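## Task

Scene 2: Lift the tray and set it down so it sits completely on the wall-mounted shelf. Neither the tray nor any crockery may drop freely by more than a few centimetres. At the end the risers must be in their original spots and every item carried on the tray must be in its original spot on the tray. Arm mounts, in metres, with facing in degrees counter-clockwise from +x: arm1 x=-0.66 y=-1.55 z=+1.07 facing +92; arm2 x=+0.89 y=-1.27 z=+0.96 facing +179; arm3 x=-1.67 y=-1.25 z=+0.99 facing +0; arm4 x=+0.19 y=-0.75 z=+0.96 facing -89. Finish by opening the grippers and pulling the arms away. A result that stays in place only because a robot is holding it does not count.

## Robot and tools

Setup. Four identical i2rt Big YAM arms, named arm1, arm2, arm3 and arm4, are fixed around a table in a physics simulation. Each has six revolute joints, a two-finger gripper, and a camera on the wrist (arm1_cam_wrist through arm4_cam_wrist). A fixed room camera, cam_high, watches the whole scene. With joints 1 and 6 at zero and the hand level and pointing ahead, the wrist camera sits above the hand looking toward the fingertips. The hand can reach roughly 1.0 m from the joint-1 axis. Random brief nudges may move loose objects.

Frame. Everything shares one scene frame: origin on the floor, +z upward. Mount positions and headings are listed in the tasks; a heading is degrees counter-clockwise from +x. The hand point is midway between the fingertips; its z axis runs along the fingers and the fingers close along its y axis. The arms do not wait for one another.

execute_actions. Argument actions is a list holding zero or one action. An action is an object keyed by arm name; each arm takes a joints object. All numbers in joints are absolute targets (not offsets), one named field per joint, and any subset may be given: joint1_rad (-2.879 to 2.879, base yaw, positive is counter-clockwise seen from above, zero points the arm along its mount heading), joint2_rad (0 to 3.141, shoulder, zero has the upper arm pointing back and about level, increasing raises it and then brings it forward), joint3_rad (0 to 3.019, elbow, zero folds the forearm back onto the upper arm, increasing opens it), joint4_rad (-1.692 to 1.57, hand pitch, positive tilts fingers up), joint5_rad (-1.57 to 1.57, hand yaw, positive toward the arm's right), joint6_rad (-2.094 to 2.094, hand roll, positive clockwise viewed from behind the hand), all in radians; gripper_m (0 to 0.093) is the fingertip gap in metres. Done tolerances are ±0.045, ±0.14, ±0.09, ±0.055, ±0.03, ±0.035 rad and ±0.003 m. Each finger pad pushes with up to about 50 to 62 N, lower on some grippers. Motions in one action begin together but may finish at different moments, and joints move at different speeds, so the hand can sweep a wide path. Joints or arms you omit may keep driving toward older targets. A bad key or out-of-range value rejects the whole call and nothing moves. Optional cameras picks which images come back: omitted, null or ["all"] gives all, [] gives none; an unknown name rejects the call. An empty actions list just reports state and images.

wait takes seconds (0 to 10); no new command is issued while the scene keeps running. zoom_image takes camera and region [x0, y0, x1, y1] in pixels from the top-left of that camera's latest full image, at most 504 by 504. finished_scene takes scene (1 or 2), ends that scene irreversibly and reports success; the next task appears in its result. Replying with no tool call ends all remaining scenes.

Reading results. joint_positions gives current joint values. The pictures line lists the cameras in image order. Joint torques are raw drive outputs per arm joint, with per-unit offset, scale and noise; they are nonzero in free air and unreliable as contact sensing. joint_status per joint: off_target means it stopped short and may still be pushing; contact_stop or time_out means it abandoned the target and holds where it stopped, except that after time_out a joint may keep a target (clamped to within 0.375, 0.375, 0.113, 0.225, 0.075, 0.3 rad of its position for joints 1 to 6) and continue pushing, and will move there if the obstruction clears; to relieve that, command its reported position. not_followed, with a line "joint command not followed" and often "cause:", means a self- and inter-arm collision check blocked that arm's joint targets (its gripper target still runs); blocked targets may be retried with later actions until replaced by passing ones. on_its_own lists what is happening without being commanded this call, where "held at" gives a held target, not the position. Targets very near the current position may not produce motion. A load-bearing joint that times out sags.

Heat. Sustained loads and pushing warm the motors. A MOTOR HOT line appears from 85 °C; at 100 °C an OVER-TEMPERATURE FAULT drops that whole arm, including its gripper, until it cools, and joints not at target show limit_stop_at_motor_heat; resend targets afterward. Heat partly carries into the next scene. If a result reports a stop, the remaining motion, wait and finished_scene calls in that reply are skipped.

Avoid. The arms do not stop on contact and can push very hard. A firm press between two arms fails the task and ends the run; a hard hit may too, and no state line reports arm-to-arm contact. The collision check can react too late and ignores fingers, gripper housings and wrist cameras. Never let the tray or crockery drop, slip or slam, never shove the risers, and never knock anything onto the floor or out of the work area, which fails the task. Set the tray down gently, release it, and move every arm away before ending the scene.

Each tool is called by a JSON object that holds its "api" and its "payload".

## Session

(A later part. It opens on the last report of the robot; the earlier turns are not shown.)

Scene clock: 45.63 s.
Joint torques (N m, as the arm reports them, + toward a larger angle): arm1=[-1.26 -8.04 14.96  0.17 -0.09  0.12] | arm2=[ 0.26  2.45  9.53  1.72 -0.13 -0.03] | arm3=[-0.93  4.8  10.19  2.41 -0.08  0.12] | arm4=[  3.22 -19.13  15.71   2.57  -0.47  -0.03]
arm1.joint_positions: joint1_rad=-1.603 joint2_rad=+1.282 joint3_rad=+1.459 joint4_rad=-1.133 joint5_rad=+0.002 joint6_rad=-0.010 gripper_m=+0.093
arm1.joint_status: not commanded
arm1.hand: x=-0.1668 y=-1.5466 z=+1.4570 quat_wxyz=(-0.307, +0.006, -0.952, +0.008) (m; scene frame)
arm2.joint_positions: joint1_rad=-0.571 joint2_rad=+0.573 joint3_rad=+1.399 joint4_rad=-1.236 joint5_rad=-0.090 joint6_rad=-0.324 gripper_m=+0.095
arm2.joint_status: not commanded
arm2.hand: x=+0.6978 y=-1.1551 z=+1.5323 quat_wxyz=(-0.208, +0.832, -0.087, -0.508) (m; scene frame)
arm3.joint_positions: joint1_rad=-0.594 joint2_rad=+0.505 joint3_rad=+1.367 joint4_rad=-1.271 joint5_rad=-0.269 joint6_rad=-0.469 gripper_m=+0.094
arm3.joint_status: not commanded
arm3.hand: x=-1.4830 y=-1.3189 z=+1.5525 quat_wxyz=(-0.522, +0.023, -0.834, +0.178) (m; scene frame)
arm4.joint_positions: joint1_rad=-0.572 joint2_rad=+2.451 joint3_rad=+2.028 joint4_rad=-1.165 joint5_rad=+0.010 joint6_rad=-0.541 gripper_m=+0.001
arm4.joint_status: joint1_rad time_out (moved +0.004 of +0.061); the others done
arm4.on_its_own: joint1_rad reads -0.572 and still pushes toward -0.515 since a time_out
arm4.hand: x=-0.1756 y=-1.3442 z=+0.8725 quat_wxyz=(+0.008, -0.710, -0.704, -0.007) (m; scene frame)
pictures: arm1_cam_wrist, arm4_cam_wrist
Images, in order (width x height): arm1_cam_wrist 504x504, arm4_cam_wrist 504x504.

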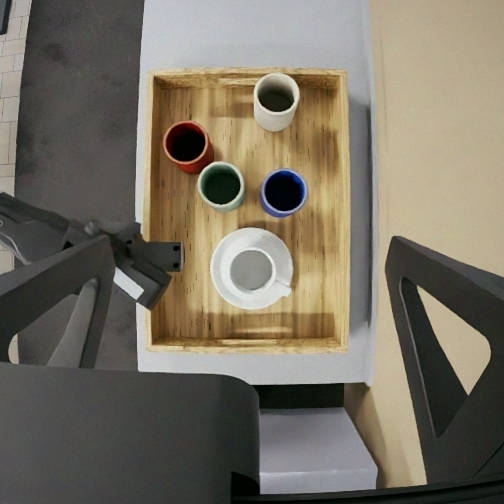

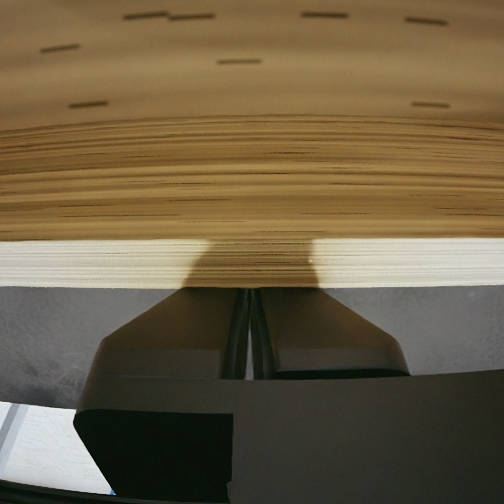

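Good: rim itself is inside the edge now. Back off, then lift.

{"api": "execute_actions", "payload": {"actions": [{"arm4":{"joints":{"joint1_rad":-0.59,"joint2_rad":2.27,"joint3_rad":1.78,"joint4_rad":-1.12}}}], "cameras": []}}

{"api": "execute_actions", "payload": {"actions": [{"arm4":{"joints":{"joint2_rad":1.4,"joint3_rad":1.3,"joint4_rad":-1.2}}}], "cameras": ["arm1_cam_wrist","cam_high"]}}

Scene clock: 46.87 s.
Joint torques (N m, as the arm reports them, + toward a larger angle): arm1=[-1.   -7.9  15.05  0.24 -0.06  0.1 ] | arm2=[ 0.37  2.44  9.48  1.7  -0.12 -0.04] | arm3=[-0.94  4.82 10.15  2.4  -0.09  0.13] | arm4=[ -1.81 -18.48   9.02   0.89  -0.23  -0.04]
arm1.joint_positions: joint1_rad=-1.603 joint2_rad=+1.282 joint3_rad=+1.459 joint4_rad=-1.133 joint5_rad=+0.002 joint6_rad=-0.010 gripper_m=+0.093
arm1.joint_status: not commanded
arm1.hand: x=-0.1668 y=-1.5466 z=+1.4570 quat_wxyz=(-0.307, +0.006, -0.952, +0.008) (m; scene frame)
arm2.joint_positions: joint1_rad=-0.571 joint2_rad=+0.573 joint3_rad=+1.399 joint4_rad=-1.236 joint5_rad=-0.090 joint6_rad=-0.324 gripper_m=+0.095
arm2.joint_status: not commanded
arm2.hand: x=+0.6978 y=-1.1551 z=+1.5323 quat_wxyz=(-0.208, +0.832, -0.087, -0.508) (m; scene frame)
arm3.joint_positions: joint1_rad=-0.594 joint2_rad=+0.505 joint3_rad=+1.367 joint4_rad=-1.271 joint5_rad=-0.269 joint6_rad=-0.469 gripper_m=+0.094
arm3.joint_status: not commanded
arm3.hand: x=-1.4830 y=-1.3189 z=+1.5525 quat_wxyz=(-0.522, +0.023, -0.834, +0.178) (m; scene frame)
arm4.joint_positions: joint1_rad=-0.575 joint2_rad=+2.264 joint3_rad=+1.774 joint4_rad=-1.131 joint5_rad=+0.004 joint6_rad=-0.541 gripper_m=+0.001
arm4.joint_status: all done
arm4.hand: x=-0.1447 y=-1.2919 z=+0.9084 quat_wxyz=(+0.009, -0.711, -0.703, -0.024) (m; scene frame)
pictures: none
No camera images: the call's "cameras" was empty. Leave "cameras" out to get every camera's image.

Scene clock: 48.53 s.
Joint torques (N m, as the arm reports them, + toward a larger angle): arm1=[-1.06 -7.69 15.02  0.23 -0.05  0.12] | arm2=[ 0.42  2.5   9.51  1.71 -0.13 -0.04] | arm3=[-1.06  4.89 10.2   2.41 -0.09  0.13] | arm4=[-1.96 -9.14 11.01  0.7  -0.24 -0.01]
arm1.joint_positions: joint1_rad=-1.603 joint2_rad=+1.282 joint3_rad=+1.459 joint4_rad=-1.133 joint5_rad=+0.002 joint6_rad=-0.010 gripper_m=+0.093
arm1.joint_status: not commanded
arm1.hand: x=-0.1668 y=-1.5466 z=+1.4570 quat_wxyz=(-0.307, +0.006, -0.952, +0.008) (m; scene frame)
arm2.joint_positions: joint1_rad=-0.571 joint2_rad=+0.573 joint3_rad=+1.399 joint4_rad=-1.236 joint5_rad=-0.090 joint6_rad=-0.324 gripper_m=+0.095
arm2.joint_status: not commanded
arm2.hand: x=+0.6978 y=-1.1551 z=+1.5323 quat_wxyz=(-0.208, +0.832, -0.087, -0.508) (m; scene frame)
arm3.joint_positions: joint1_rad=-0.594 joint2_rad=+0.505 joint3_rad=+1.367 joint4_rad=-1.271 joint5_rad=-0.269 joint6_rad=-0.469 gripper_m=+0.094
arm3.joint_status: not commanded
arm3.hand: x=-1.4830 y=-1.3189 z=+1.5525 quat_wxyz=(-0.522, +0.023, -0.834, +0.178) (m; scene frame)
arm4.joint_positions: joint1_rad=-0.575 joint2_rad=+1.395 joint3_rad=+1.293 joint4_rad=-1.191 joint5_rad=+0.004 joint6_rad=-0.541 gripper_m=+0.001
arm4.joint_status: all done
arm4.hand: x=-0.0548 y=-1.1472 z=+1.1955 quat_wxyz=(-0.030, -0.704, -0.696, +0.135) (m; scene frame)
pictures: arm1_cam_wrist, cam_high
Images, in order (width x height): arm1_cam_wrist 504x504, cam_high 672x504.

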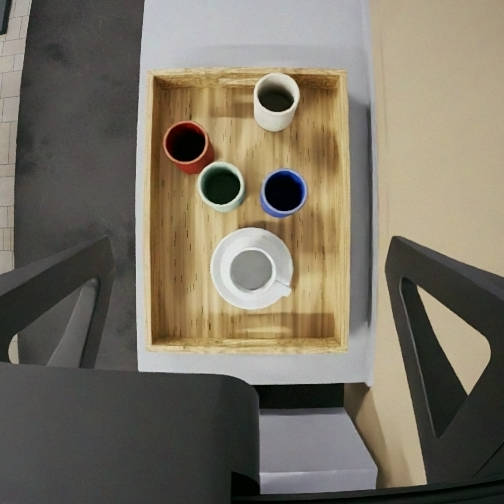

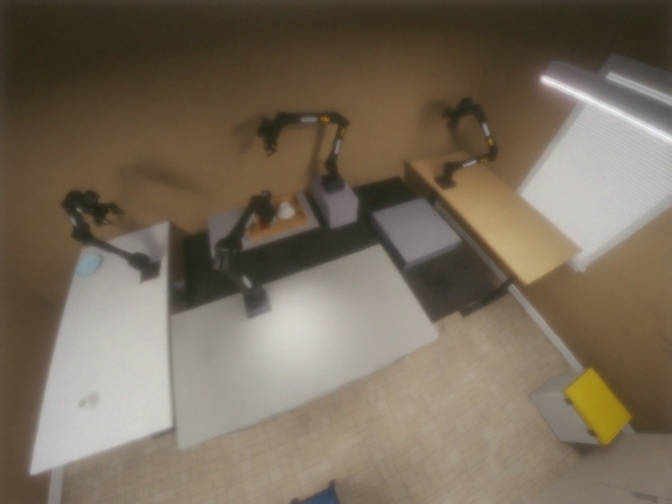

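{"api": "finished_scene", "payload": {"scene": 2}}

The scene is finished: the task was done.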